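# Seat taper pins in both crank shaft collars

## Task

Push a taper pin all the way into the collar of every crank shaft. Each pin can only seat fully when it enters its hole from the one correct side, and it counts only if it stays seated on its own once the robot lets go.

## Robot and tools

ROBOT AND FRAME. Two 7-joint Kinova Gen3 arms, left_arm and right_arm, each with a Robotiq 2F-85 parallel gripper. All poses in results share one scene frame: origin on the table top midway between the arms, +z up, +x out over the table, and left_arm on the +y side. The names left and right do not refer to image sides. Base roots: left_arm at (+0.028, +0.270, 0) m with quat_wxyz (+1.000, 0, 0, -0.016); right_arm at (+0.046, -0.389, 0) m with quat_wxyz (+1.000, 0, 0, +0.002). Printed hand positions can be a bit off, more so at long reach.

JOINT ORDER (always this): waist (joint_1), shoulder (joint_2), upper arm roll (joint_3), elbow (joint_4), forearm roll (joint_5), wrist pitch (joint_6), wrist roll (joint_7). Stated ranges in rad: waist, upper arm roll, forearm roll, wrist roll +/-69.115; shoulder +/-2.250; elbow +/-2.580; wrist pitch +/-2.100. True ends may differ by up to 0.013 rad either way.

GRIPPER GEOMETRY. Fingers point along the gripper's +z; they close along its y axis. end_effector_position is the point between the pads when closed. Closed fingertips reach about 19 mm past it, open ones about 6 mm. Closing pushes the tips roughly 13 mm further from the wrist, so keep that clearance above surfaces.

ROW FORMAT (used by execute_actions and move). One row is 18 numbers, each in [-1, 1], always for both arms: left_arm's 7 joint displacements, then its gripper position and gripper speed, then the same 9 for right_arm. Joint numbers are scaled offsets, not poses: 1.0 equals 0.9985 rad for joints 1 to 4 and 0.8765 rad for joints 5 to 7. Gripper position is absolute: +1 fully open (85 mm), 0 about 41 mm, about -0.8 pads touching, -1 closes until blocked. Gripper speed: -1 about 20 mm/s, 0 about 85, +1 about 150. A close grips with roughly 190 to 235 N per pad. Resending a gripper's previous two numbers leaves it unchanged; a 0 is itself a command.

execute_actions(actions): a list of actions; each action is a table of up to 15 rows, one row per 1/30 s step, 15 steps per action (0.5 s); a shorter table repeats its last row. Every row's displacements are measured from the joint angles at the start of that action (for the first action, the last angles reported), not from the previous row. An empty list just returns state and images. If an action would push a joint more than 0.013 rad beyond its range end, that action is refused for both arms; if any action is malformed, or the first one fails that check, nothing in the call runs. A joint driven into its real end stops there and the result may say joint sent to its limit.

move(target, speed, blocking): target is one row as above, with displacements measured from the Joint positions of the latest result that printed them. All joints reach their targets together, so the hand follows a curve; paths take 0.5 to 10 s and are cut off at 10 s. speed (rad/s, 0.01 to 2, default 0.5) caps the joint with the longest way to go. Paths ignore obstacles and the other arm. With blocking=false the result comes after 0.5 s while motion continues; you must wait or stop before sending new rows or moves. The added move: line gives the ending (done, off_target, moving, held, fault), limits=held or limits=none, and each arm's joint farthest from target. Faster motion and targets set deeper past contact press harder.

wait(seconds): 0 to 10; holds the last commands and returns early when a running move ends. stop(): brakes a running move (fingers continue). zoom_image(camera, region): camera is cam_high, cam_low, cam_left_wrist or cam_right_wrist (each 896x504); region [x0, y0, x1, y1] in pixels from the top-left, at most 504 by 504. read_manual(section): only licence texts. finished_scene(scene): ends the given scene permanently and reports success; do it only when pins stay seated unaided.

MOTION LIMITS. Joint speed and acceleration are capped, so big changes span several actions. Each step, a joint's target is kept within 0.304 rad (joints 1 to 4) or 0.266 rad (joints 5 to 7) of its measured angle, and targets that would move the hand over 70 mm from where it is get scaled back. Joint targets in the result shows what is currently being driven toward; an unfinished motion should be recommanded. joint command not followed means a clearance check altered that arm's joint targets.

RESULTS. The state line gives each hand's position (m) and quat_wxyz. position_measured_pct is about 50 minus 50 times the finger position: 0 fully open; stopping below 90 short of the request means something is held, about 90 or more means the pads met. Joint positions (rad), velocities (rad/s), targets and torques are listed per arm in joint order; torque readings are noisy and offset.

GRIPPING. Hold -1 to grip firmly; for a gentle grip, open and then close to just under the object's width. To release, command wider than the object. Fingers re-close on their own if the object slips or is lost.

AVOID. Knocking anything off the table; arms colliding or pressing each other; contact torque reaching the load limits (47.5 N m for joints 1 to 4, 29.9 for 5 to 7, held weight included), which freezes that arm for 10 s. Long holding heats motors: warning from 60 °C, at 75 °C the arm goes limp and sinks. Expect occasional brief tugs on held parts or pushes on loose ones. The robot keeps its last command while you think.

Each tool is called after "Emit:" as name([rows], argument=value, ...), one row to a line, values as JSON.

## Session

Emit:
execute_actions(actions=[])

Scene clock: 0.00 s.
left_arm: end_effector_position=(+0.7036, +0.5363, +0.1234) position_measured_pct=0.0 end_effector_quat_wxyz=(-0.301, +0.716, +0.541, +0.324) | right_arm: end_effector_position=(+0.4615, -0.2123, +0.2172) position_measured_pct=0.0 end_effector_quat_wxyz=(+0.118, -0.235, +0.964, +0.047)
Joint names: [waist, shoulder, upper arm roll, elbow, forearm roll, wrist pitch, wrist roll]
Joint positions: left_arm=[-0.127  1.075  0.044  1.076 -1.126  1.07   0.273] | right_arm=[-0.383  0.269 -0.045  1.881 -0.053  0.742  1.655]
Joint velocities: left_arm=[ 0.001  0.     0.     0.    -0.     0.001  0.   ] | right_arm=[ 0.     0.001 -0.002 -0.001 -0.    -0.    -0.   ]
Joint torques (N m, as the joint torque sensors report them, + toward a larger angle): no reading
Motor temperatures (°C, as the motors report them): left_arm=[26 26 28 31 33 34 38] | right_arm=[31 28 29 31 34 40 36]
Joint targets: left_arm=[-0.127 1.075 0.044 1.076 -1.126 1.070 0.273] | right_arm=[-0.383 0.269 -0.045 1.881 -0.053 0.742 1.655]

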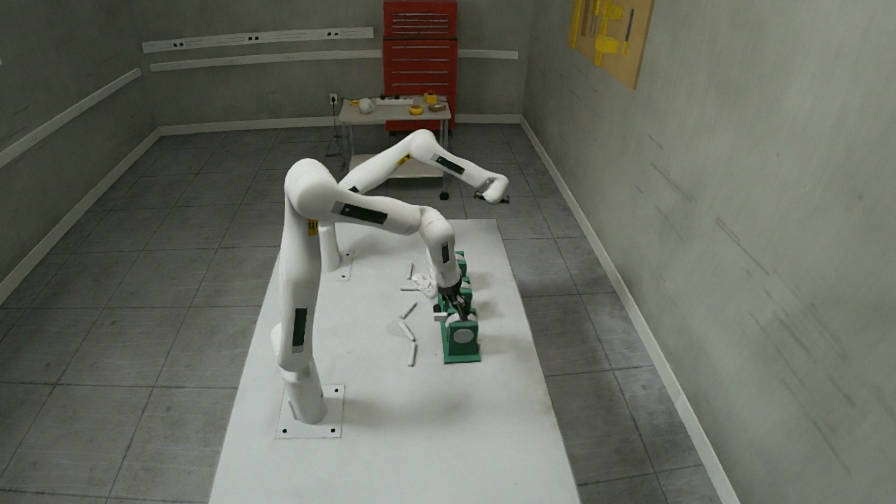

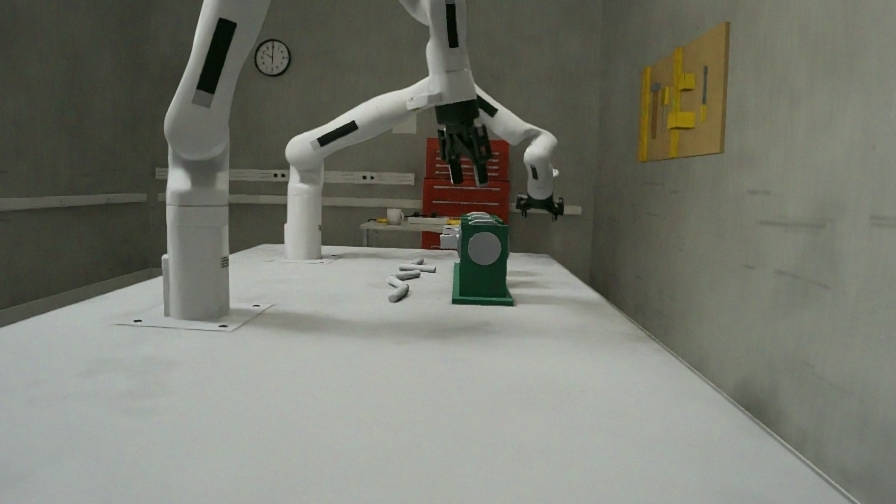

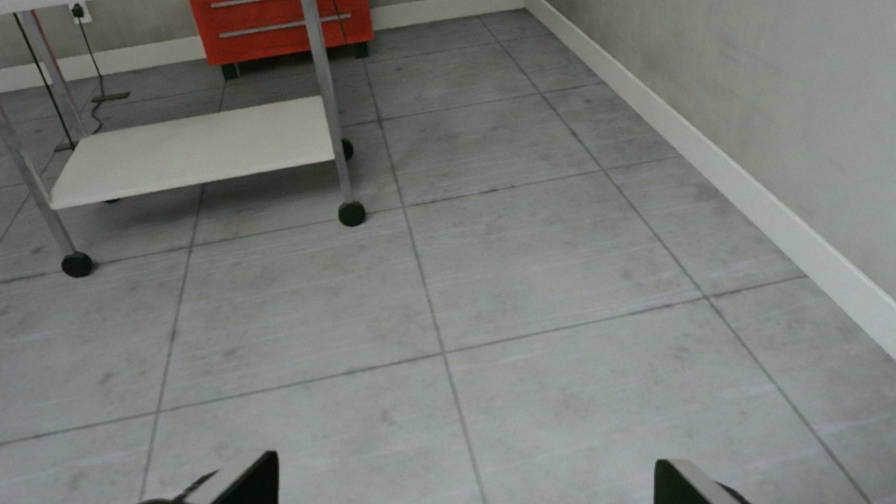

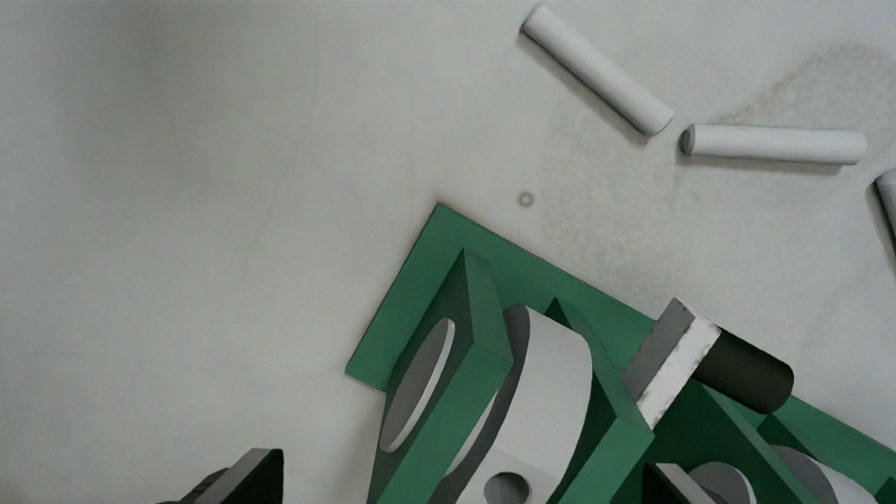

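Emit:
zoom_image(camera="cam_high", region=[370, 230, 530, 380])

Emit:
zoom_image(camera="cam_low", region=[370, 190, 570, 320])

Region (370, 230, 530, 380) of cam_high's 896x504 image, scaled by 3.150, with more detail than that image has; it fills the top 472 rows of this view, and the rest is white.

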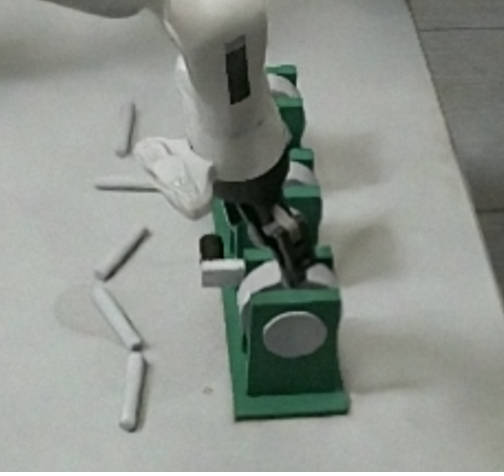

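Region (370, 190, 570, 320) of cam_low's 896x504 image, scaled by 2.520, with more detail than that image has; it fills the top 328 rows of this view, and the rest is white.

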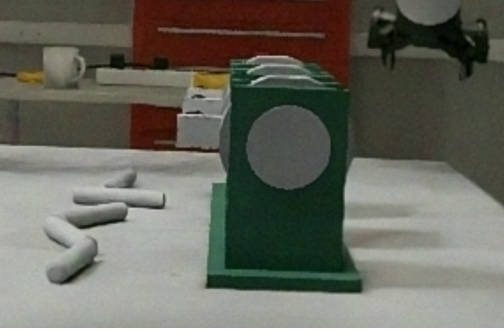

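Emit:
move(target=[0,-0.4,0,0.2,0.7,0.1,0.7,1,0, -0.2836,0.188,0.045,-0.9244,0.06,1.0,-0.861,1,0], speed=1.0)

Emit:
move(target=[-0.1,-0.4,-0.044,0.3,0.585,0.1,0.7,1,0, 0,0,0,0,0,0.124,0,1,0], speed=1.0)

Scene clock: 3.27 s.
left_arm: end_effector_position=(+0.5989, +0.4178, +0.2158) position_measured_pct=0.0 end_effector_quat_wxyz=(-0.064, +0.391, +0.894, +0.211) | right_arm: end_effector_position=(+0.4764, -0.0794, +0.4021) position_measured_pct=0.0 end_effector_quat_wxyz=(+0.043, +0.001, +0.999, +0.034)
Joint names: [waist, shoulder, upper arm roll, elbow, forearm roll, wrist pitch, wrist roll]
Joint positions: left_arm=[-0.127  0.676  0.044  1.276 -0.512  1.158  0.887] | right_arm=[-0.666  0.456  0.     0.958 -0.     1.619  0.9  ]
Joint velocities: left_arm=[-0.001 -0.001 -0.001 -0.     0.    -0.     0.   ] | right_arm=[-0.002  0.004 -0.001  0.     0.    -0.     0.   ]
Joint torques (N m, as the joint torque sensors report them, + toward a larger angle): left_arm=[ -0.13 -22.24  -0.21  -8.54  -1.2    0.23  -0.09] | right_arm=[  0.07 -18.57   0.5   -8.79   0.24  -0.12  -0.07]
Motor temperatures (°C, as the motors report them): left_arm=[26 26 28 31 33 34 38] | right_arm=[31 28 29 31 34 40 36]
Joint targets: left_arm=[-0.127 0.676 0.044 1.276 -0.512 1.158 0.887] | right_arm=[-0.667 0.457 0.000 0.958 -0.000 1.619 0.900]
move: done; limits=none; left_arm: farthest joint: the waist, 0.000 radians from its target (0.000 radians at the start); right_arm: farthest joint: the waist, 0.000 radians from its target (0.283 radians at the start)

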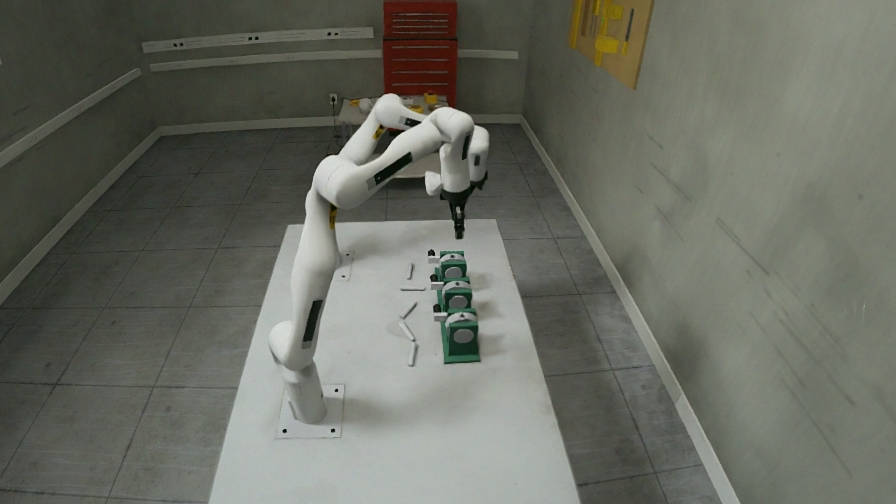

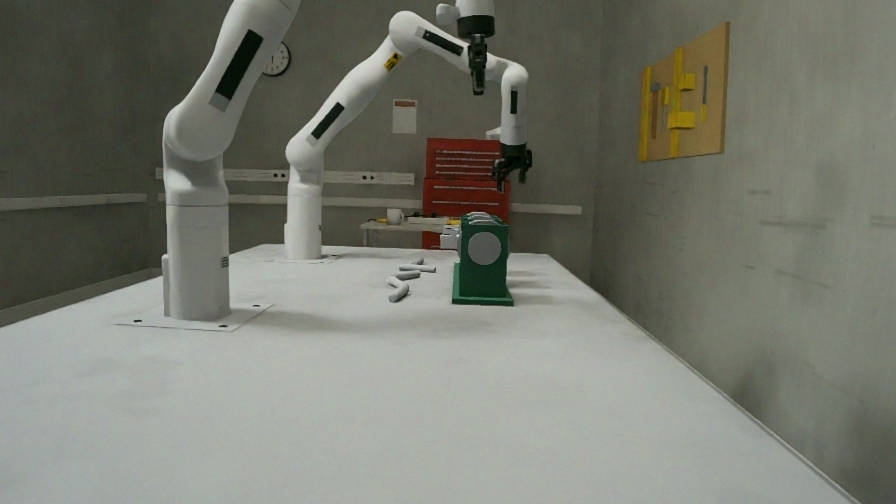

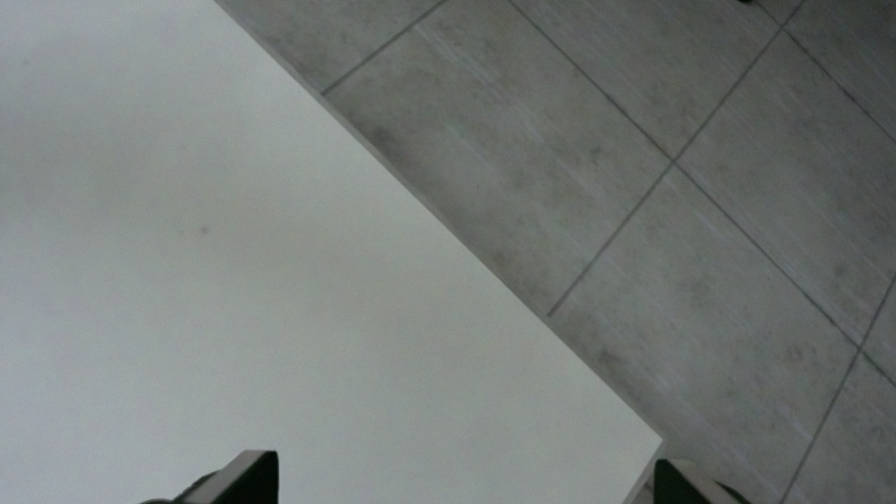

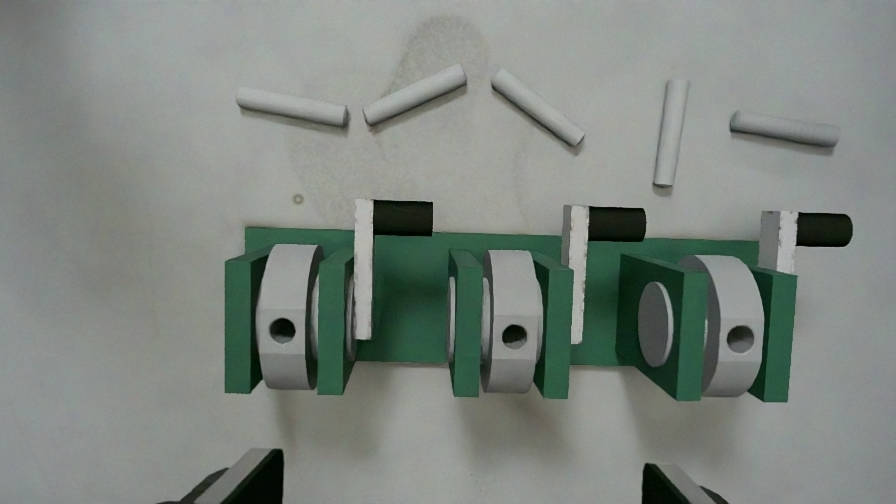

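Scene clock: 4.53 s.
left_arm: end_effector_position=(+0.4551, +0.3286, +0.2914) position_measured_pct=0.0 end_effector_quat_wxyz=(+0.022, -0.062, +0.998, +0.003) | right_arm: end_effector_position=(+0.4499, -0.1003, +0.4003) position_measured_pct=0.0 end_effector_quat_wxyz=(+0.000, +0.001, +1.000, +0.000)
Joint names: [waist, shoulder, upper arm roll, elbow, forearm roll, wrist pitch, wrist roll]
Joint positions: left_arm=[-0.227  0.277  0.     1.575  0.001  1.246  1.5  ] | right_arm=[-0.666  0.456  0.     0.958 -0.     1.727  0.9  ]
Joint velocities: left_arm=[-0.002 -0.003 -0.001 -0.     0.     0.001  0.   ] | right_arm=[ 0. -0.  0. -0.  0. -0. -0.]
Joint torques (N m, as the joint torque sensors report them, + toward a larger angle): left_arm=[  0.01 -14.38  -0.21  -8.82   0.01  -0.27  -0.22] | right_arm=[ -0.22 -18.57  -0.13  -8.79   0.11   0.09  -0.05]
Motor temperatures (°C, as the motors report them): left_arm=[26 26 28 31 33 34 38] | right_arm=[31 28 29 31 34 40 36]
Joint targets: left_arm=[-0.227 0.276 0.001 1.575 0.001 1.246 1.500] | right_arm=[-0.666 0.456 0.000 0.958 -0.000 1.727 0.900]
move: done; limits=none; left_arm: farthest joint: the waist, 0.000 radians from its target (0.099 radians at the start); right_arm: farthest joint: the waist, 0.000 radians from its target (0.000 radians at the start)

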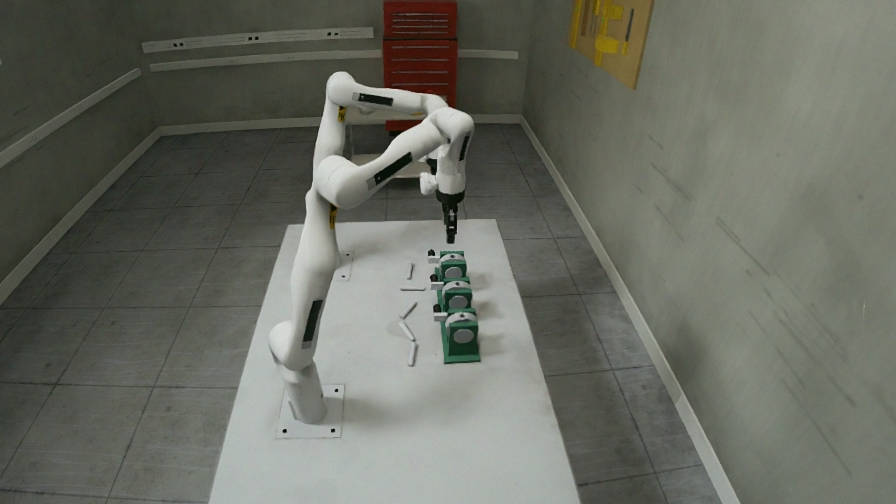

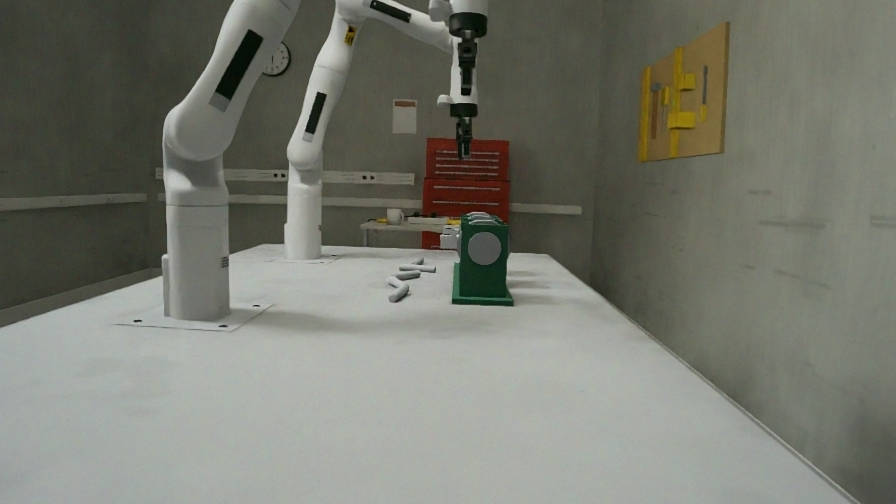

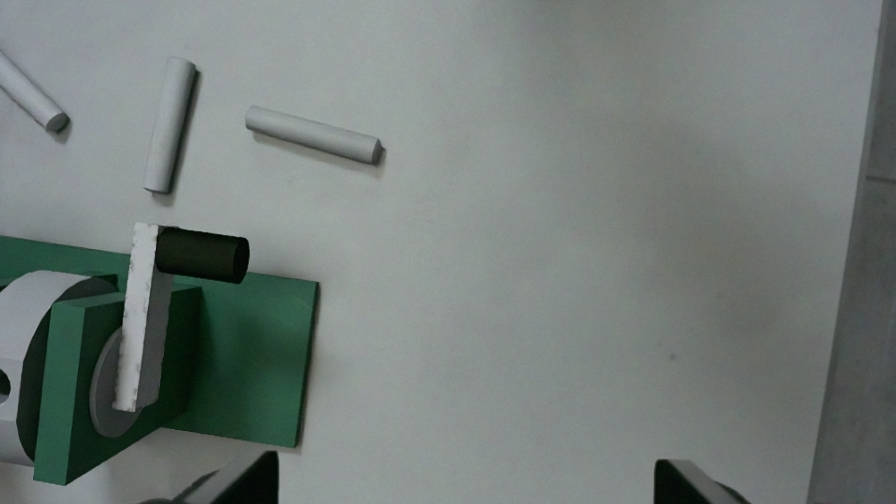

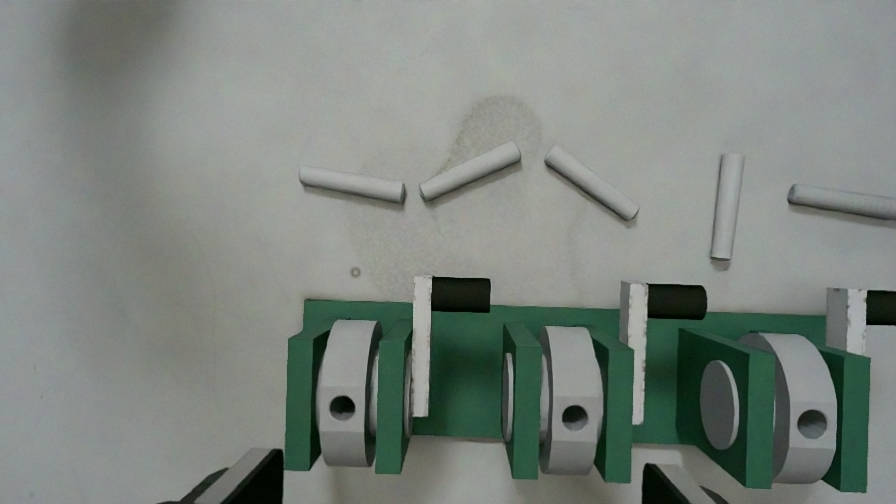

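Emit:
zoom_image(camera="cam_right_wrist", region=[280, 270, 660, 490])

Emit:
zoom_image(camera="cam_right_wrist", region=[520, 270, 896, 500])

Emit:
zoom_image(camera="cam_right_wrist", region=[290, 130, 650, 240])

Region (280, 270, 660, 490) of cam_right_wrist's 896x504 image, scaled by 1.326; it fills the top 292 rows of this view, and the rest is white.

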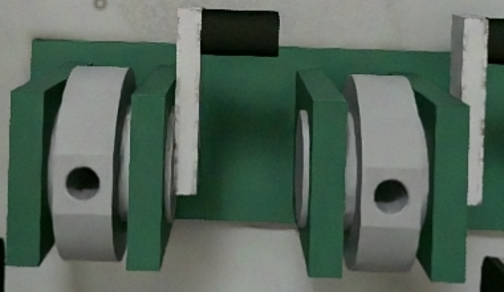

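Region (520, 270, 896, 500) of cam_right_wrist's 896x504 image, scaled by 1.340.

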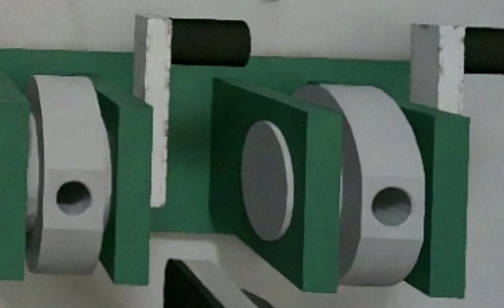

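Region (290, 130, 650, 240) of cam_right_wrist's 896x504 image, scaled by 1.400; it fills the top 154 rows of this view, and the rest is white.

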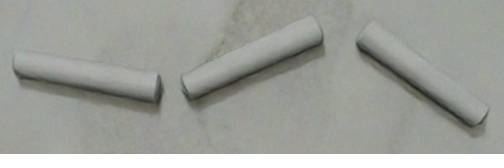

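Emit:
move(target=[0.3327,0.158,0,-0.165,0,0.058,0.237,1,0, 0.1047,0.0795,0,0.2874,0,-0.4173,0.1201,1,0], speed=0.8)

Scene clock: 8.23 s.
left_arm: end_effector_position=(+0.4995, +0.1794, +0.2702) position_measured_pct=0.0 end_effector_quat_wxyz=(+0.000, +0.000, +1.000, -0.000) | right_arm: end_effector_position=(+0.4999, -0.1301, +0.2699) position_measured_pct=0.0 end_effector_quat_wxyz=(-0.000, +0.000, +1.000, -0.000)
Joint names: [waist, shoulder, upper arm roll, elbow, forearm roll, wrist pitch, wrist roll]
Joint positions: left_arm=[0.105 0.434 0.001 1.411 0.001 1.296 1.708] | right_arm=[-0.562  0.536  0.     1.245 -0.     1.361  1.005]
Joint velocities: left_arm=[ 0.003  0.001 -0.002  0.    -0.    -0.     0.   ] | right_arm=[ 0.001  0.001 -0.001 -0.    -0.    -0.    -0.   ]
Joint torques (N m, as the joint torque sensors report them, + toward a larger angle): left_arm=[  0.03 -18.11  -0.3   -9.19   0.25  -0.1   -0.31] | right_arm=[ -0.17 -19.74   0.67  -8.09  -0.04   0.32   0.03]
Motor temperatures (°C, as the motors report them): left_arm=[26 26 28 31 33 34 38] | right_arm=[31 28 29 31 34 40 36]
Joint targets: left_arm=[0.105 0.434 0.000 1.411 0.001 1.296 1.708] | right_arm=[-0.562 0.536 0.000 1.245 -0.000 1.361 1.005]
move: done; limits=none; left_arm: farthest joint: the shoulder, 0.001 radians from its target (0.158 radians at the start); right_arm: farthest joint: the waist, 0.001 radians from its target (0.105 radians at the start)

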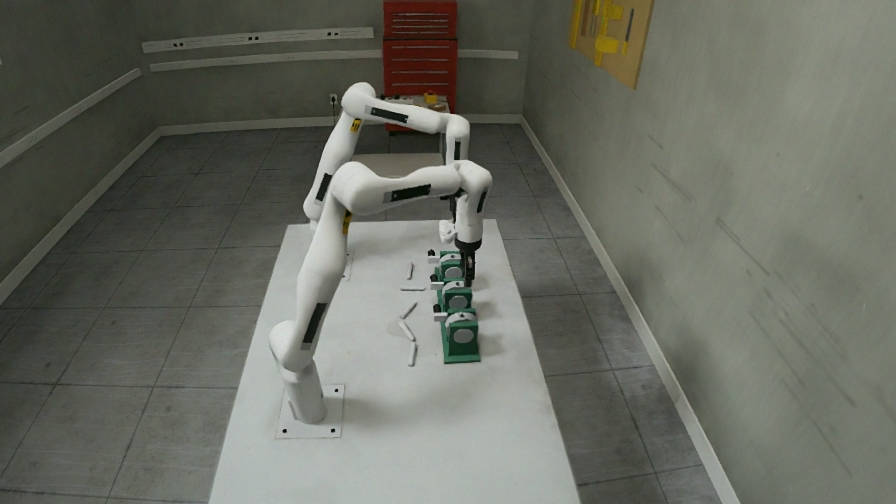

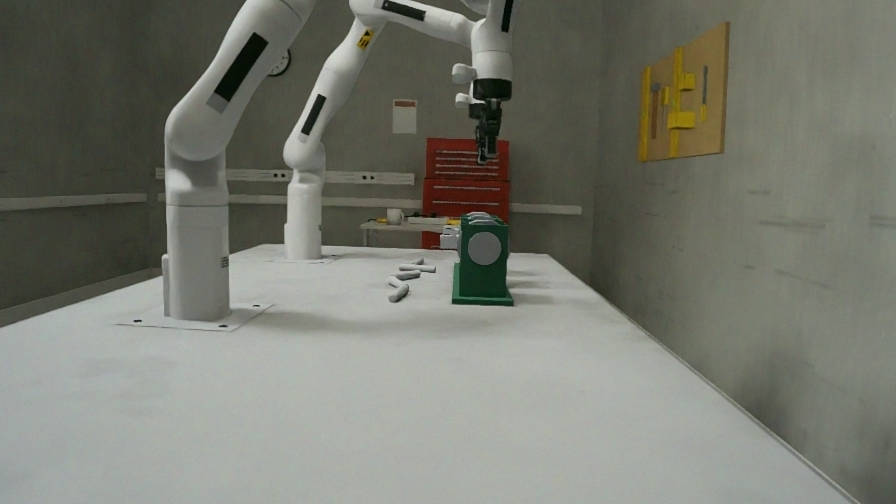

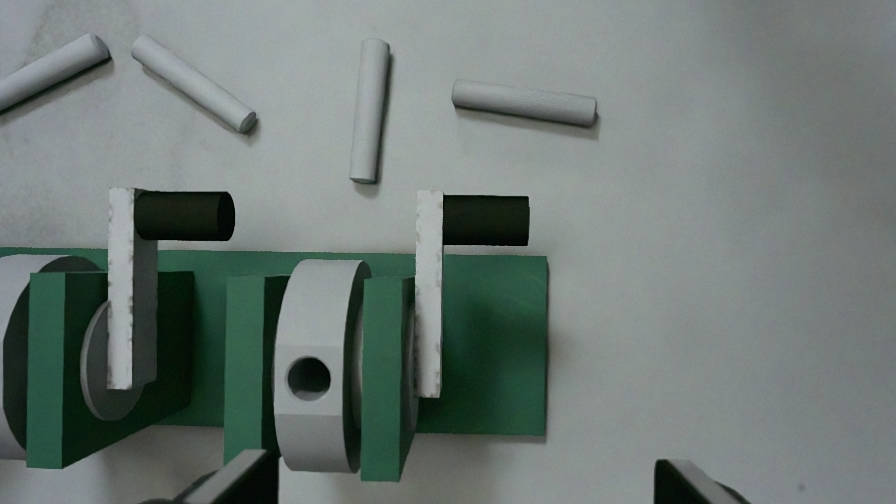

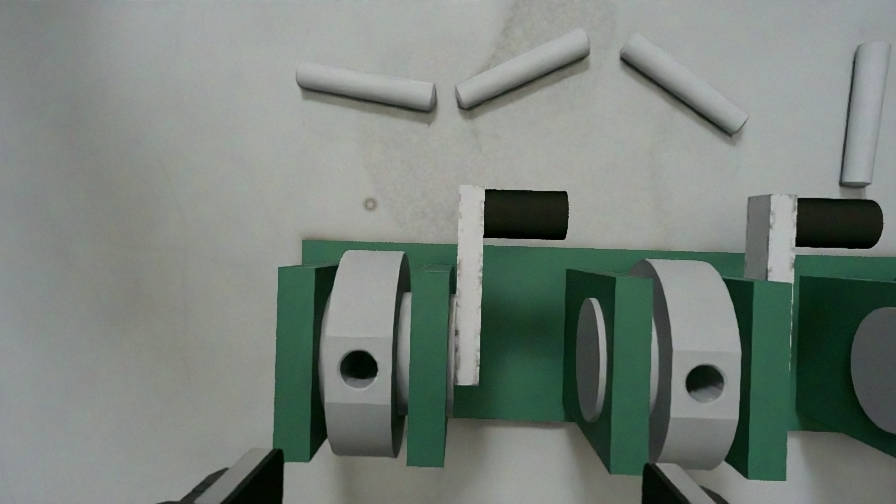

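Emit:
zoom_image(camera="cam_right_wrist", region=[310, 320, 430, 420])

Emit:
zoom_image(camera="cam_right_wrist", region=[650, 330, 770, 430])

Emit:
zoom_image(camera="cam_left_wrist", region=[260, 325, 380, 425])

Emit:
zoom_image(camera="cam_right_wrist", region=[280, 10, 770, 150])

Emit:
zoom_image(camera="cam_left_wrist", region=[320, 20, 620, 200])

Region (310, 320, 430, 420) of cam_right_wrist's 896x504 image, scaled by 4.200.

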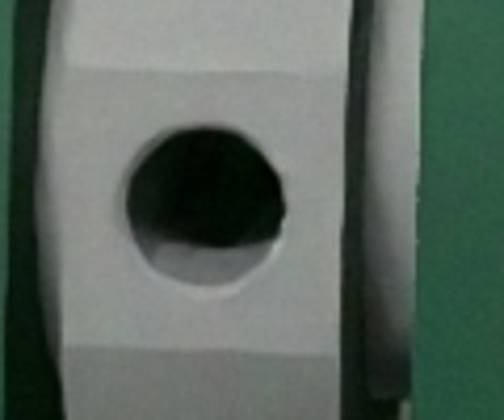

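Region (650, 330, 770, 430) of cam_right_wrist's 896x504 image, scaled by 4.200.

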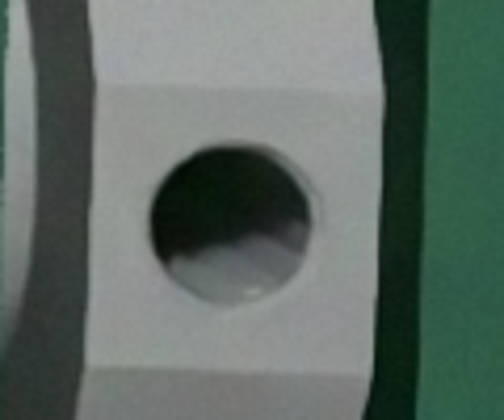

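Region (260, 325, 380, 425) of cam_left_wrist's 896x504 image, scaled by 4.200.

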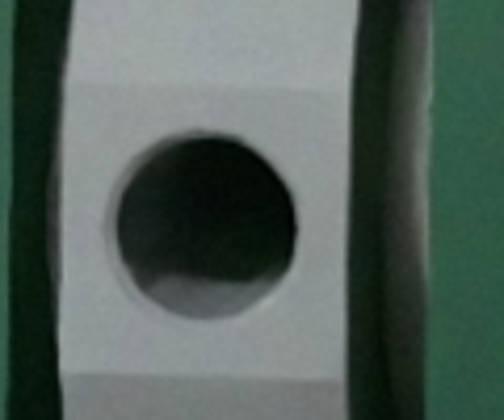

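Region (280, 10, 770, 150) of cam_right_wrist's 896x504 image, scaled by 1.029; it fills the top 144 rows of this view, and the rest is white.

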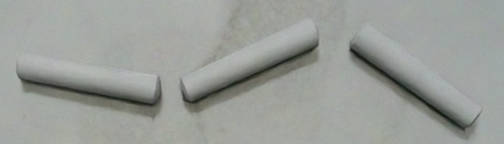

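Region (320, 20, 620, 200) of cam_left_wrist's 896x504 image, scaled by 1.680; it fills the top 302 rows of this view, and the rest is white.

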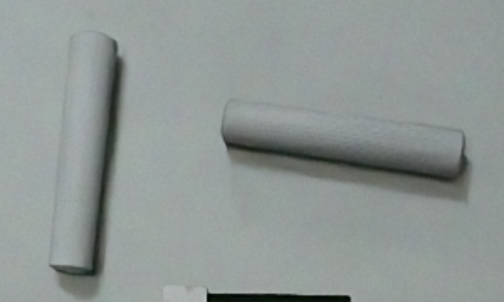

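Emit:
move(target=[0,0,0,0,0,0,-1,0.3,0, 0,0,0,0,0,0,1,0.3,0], speed=1.2)

Emit:
move(target=[0.3163,0.0163,0,0.2525,0,-0.3055,-0.432,0.3,0, -0.1546,-0.0258,0,0.316,0,-0.331,0.6157,0.3,0], speed=0.8)

Scene clock: 13.37 s.
left_arm: end_effector_position=(+0.4995, +0.1794, +0.2702) position_measured_pct=34.9 end_effector_quat_wxyz=(+0.000, +0.425, +0.905, -0.000) | right_arm: end_effector_position=(+0.4999, -0.1301, +0.2699) position_measured_pct=34.9 end_effector_quat_wxyz=(-0.000, -0.424, +0.906, -0.000)
Joint names: [waist, shoulder, upper arm roll, elbow, forearm roll, wrist pitch, wrist roll]
Joint positions: left_arm=[0.105 0.434 0.001 1.411 0.001 1.296 0.832] | right_arm=[-0.562  0.536  0.     1.245 -0.     1.361  1.882]
Joint velocities: left_arm=[-0.    -0.     0.     0.    -0.    -0.001  0.   ] | right_arm=[-0.    -0.001  0.001  0.001 -0.     0.    -0.   ]
Joint torques (N m, as the joint torque sensors report them, + toward a larger angle): left_arm=[ -0.22 -17.55  -0.56  -9.52   0.21  -0.13  -0.05] | right_arm=[ -0.13 -19.66   0.52  -8.63   0.06  -0.05   0.07]
Motor temperatures (°C, as the motors report them): left_arm=[26 26 28 31 33 34 38] | right_arm=[31 28 29 31 34 40 36]
Joint targets: left_arm=[0.105 0.434 0.001 1.411 0.001 1.296 0.832] | right_arm=[-0.562 0.536 0.000 1.245 -0.000 1.361 1.882]
move: done; limits=none; left_arm: farthest joint: the waist, 0.000 radians from its target (0.000 radians at the start); right_arm: farthest joint: the waist, 0.000 radians from its target (0.000 radians at the start)

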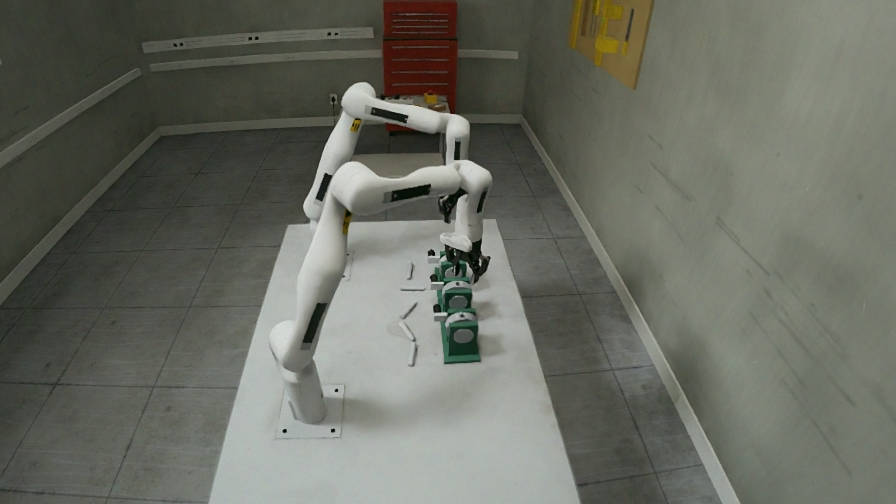

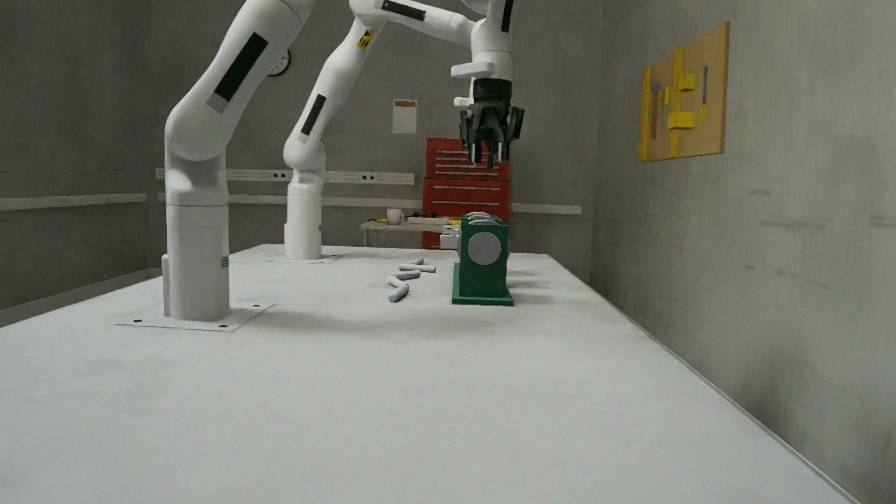

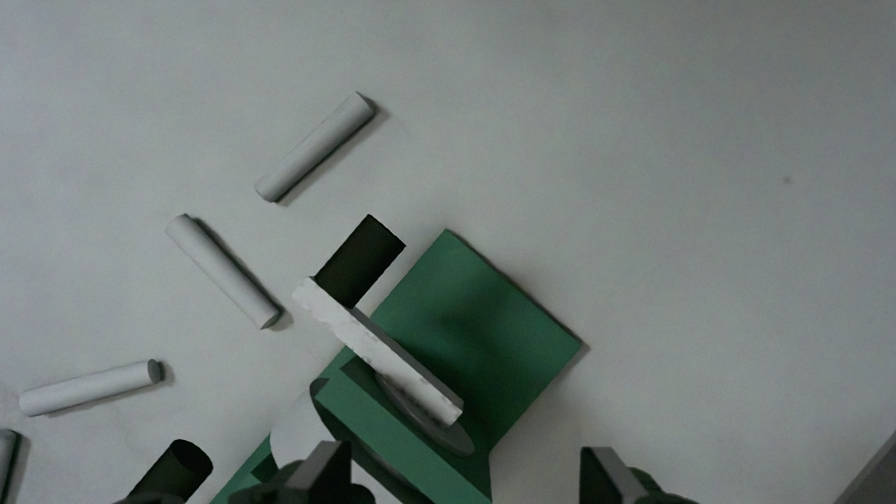

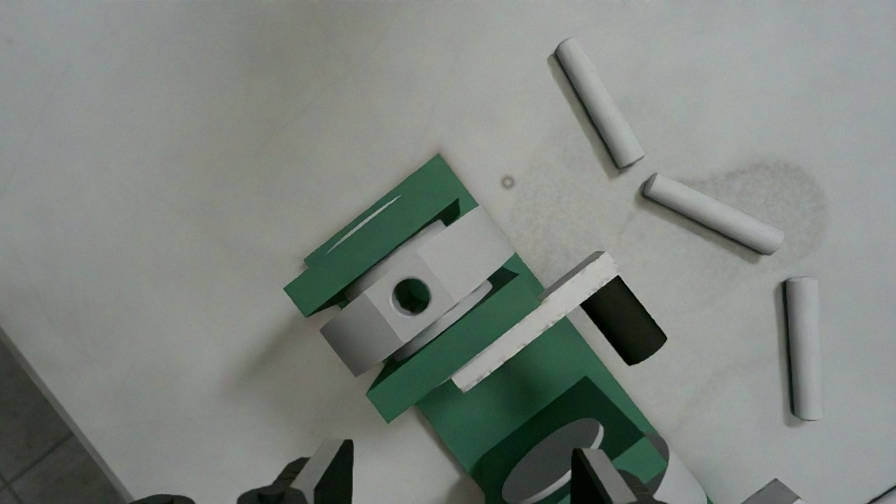

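Scene clock: 14.63 s.
left_arm: end_effector_position=(+0.4235, +0.0494, +0.1900) position_measured_pct=34.9 end_effector_quat_wxyz=(-0.000, +0.707, +0.707, -0.000) | right_arm: end_effector_position=(+0.4241, -0.0902, +0.1901) position_measured_pct=34.9 end_effector_quat_wxyz=(+0.000, +0.707, -0.708, -0.000)
Joint names: [waist, shoulder, upper arm roll, elbow, forearm roll, wrist pitch, wrist roll]
Joint positions: left_arm=[0.42  0.451 0.001 1.663 0.001 1.029 0.453] | right_arm=[-0.716  0.51   0.     1.56  -0.     1.071  2.421]
Joint velocities: left_arm=[ 0.003 -0.    -0.001  0.    -0.     0.     0.   ] | right_arm=[-0.001 -0.001 -0.001 -0.001  0.     0.001 -0.   ]
Joint torques (N m, as the joint torque sensors report them, + toward a larger angle): left_arm=[ -0.43 -16.67   0.18  -7.67  -0.16  -0.32  -0.02] | right_arm=[ -0.48 -18.06   0.37  -7.57   0.04  -0.08  -0.08]
Motor temperatures (°C, as the motors report them): left_arm=[26 26 28 31 33 34 38] | right_arm=[31 28 29 31 34 40 36]
Joint targets: left_arm=[0.421 0.450 0.001 1.663 0.001 1.029 0.453] | right_arm=[-0.716 0.510 0.000 1.560 -0.000 1.071 2.421]
move: done; limits=none; left_arm: farthest joint: the waist, 0.001 radians from its target (0.316 radians at the start); right_arm: farthest joint: the waist, 0.000 radians from its target (0.154 radians at the start)

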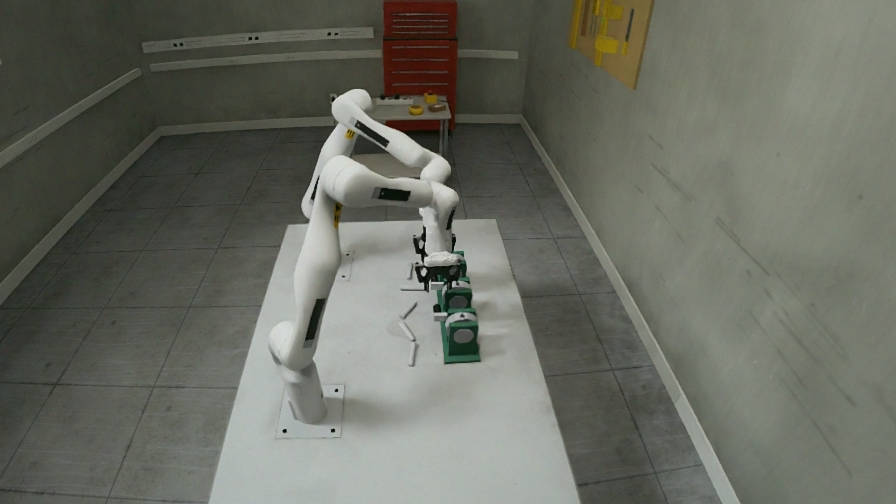

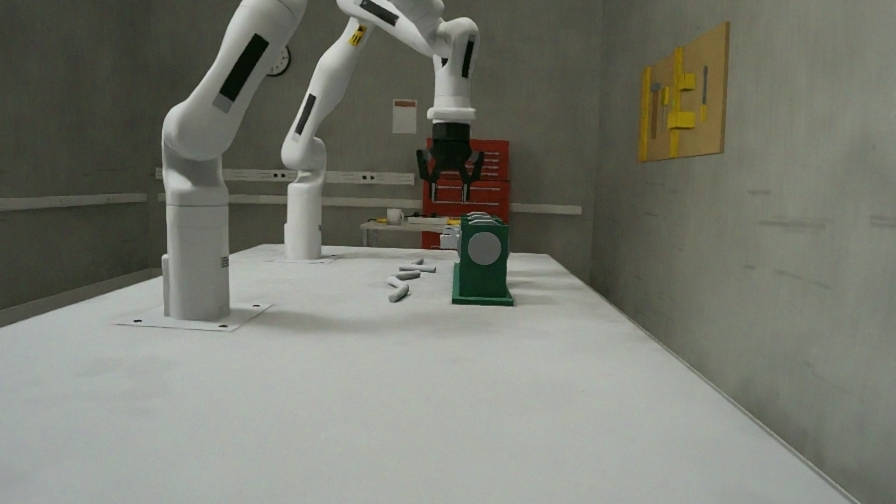

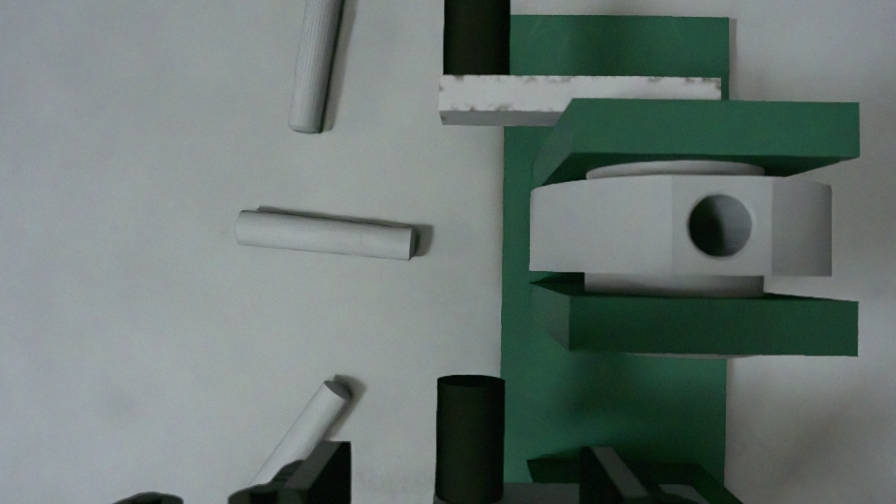

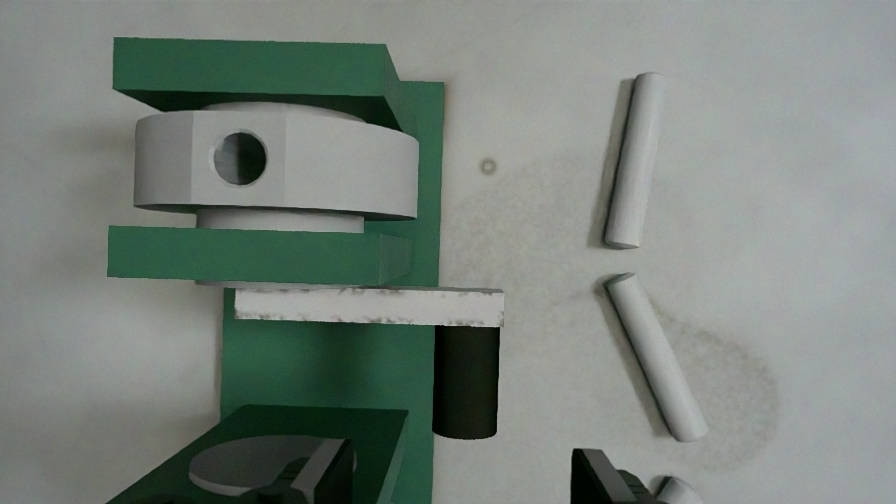

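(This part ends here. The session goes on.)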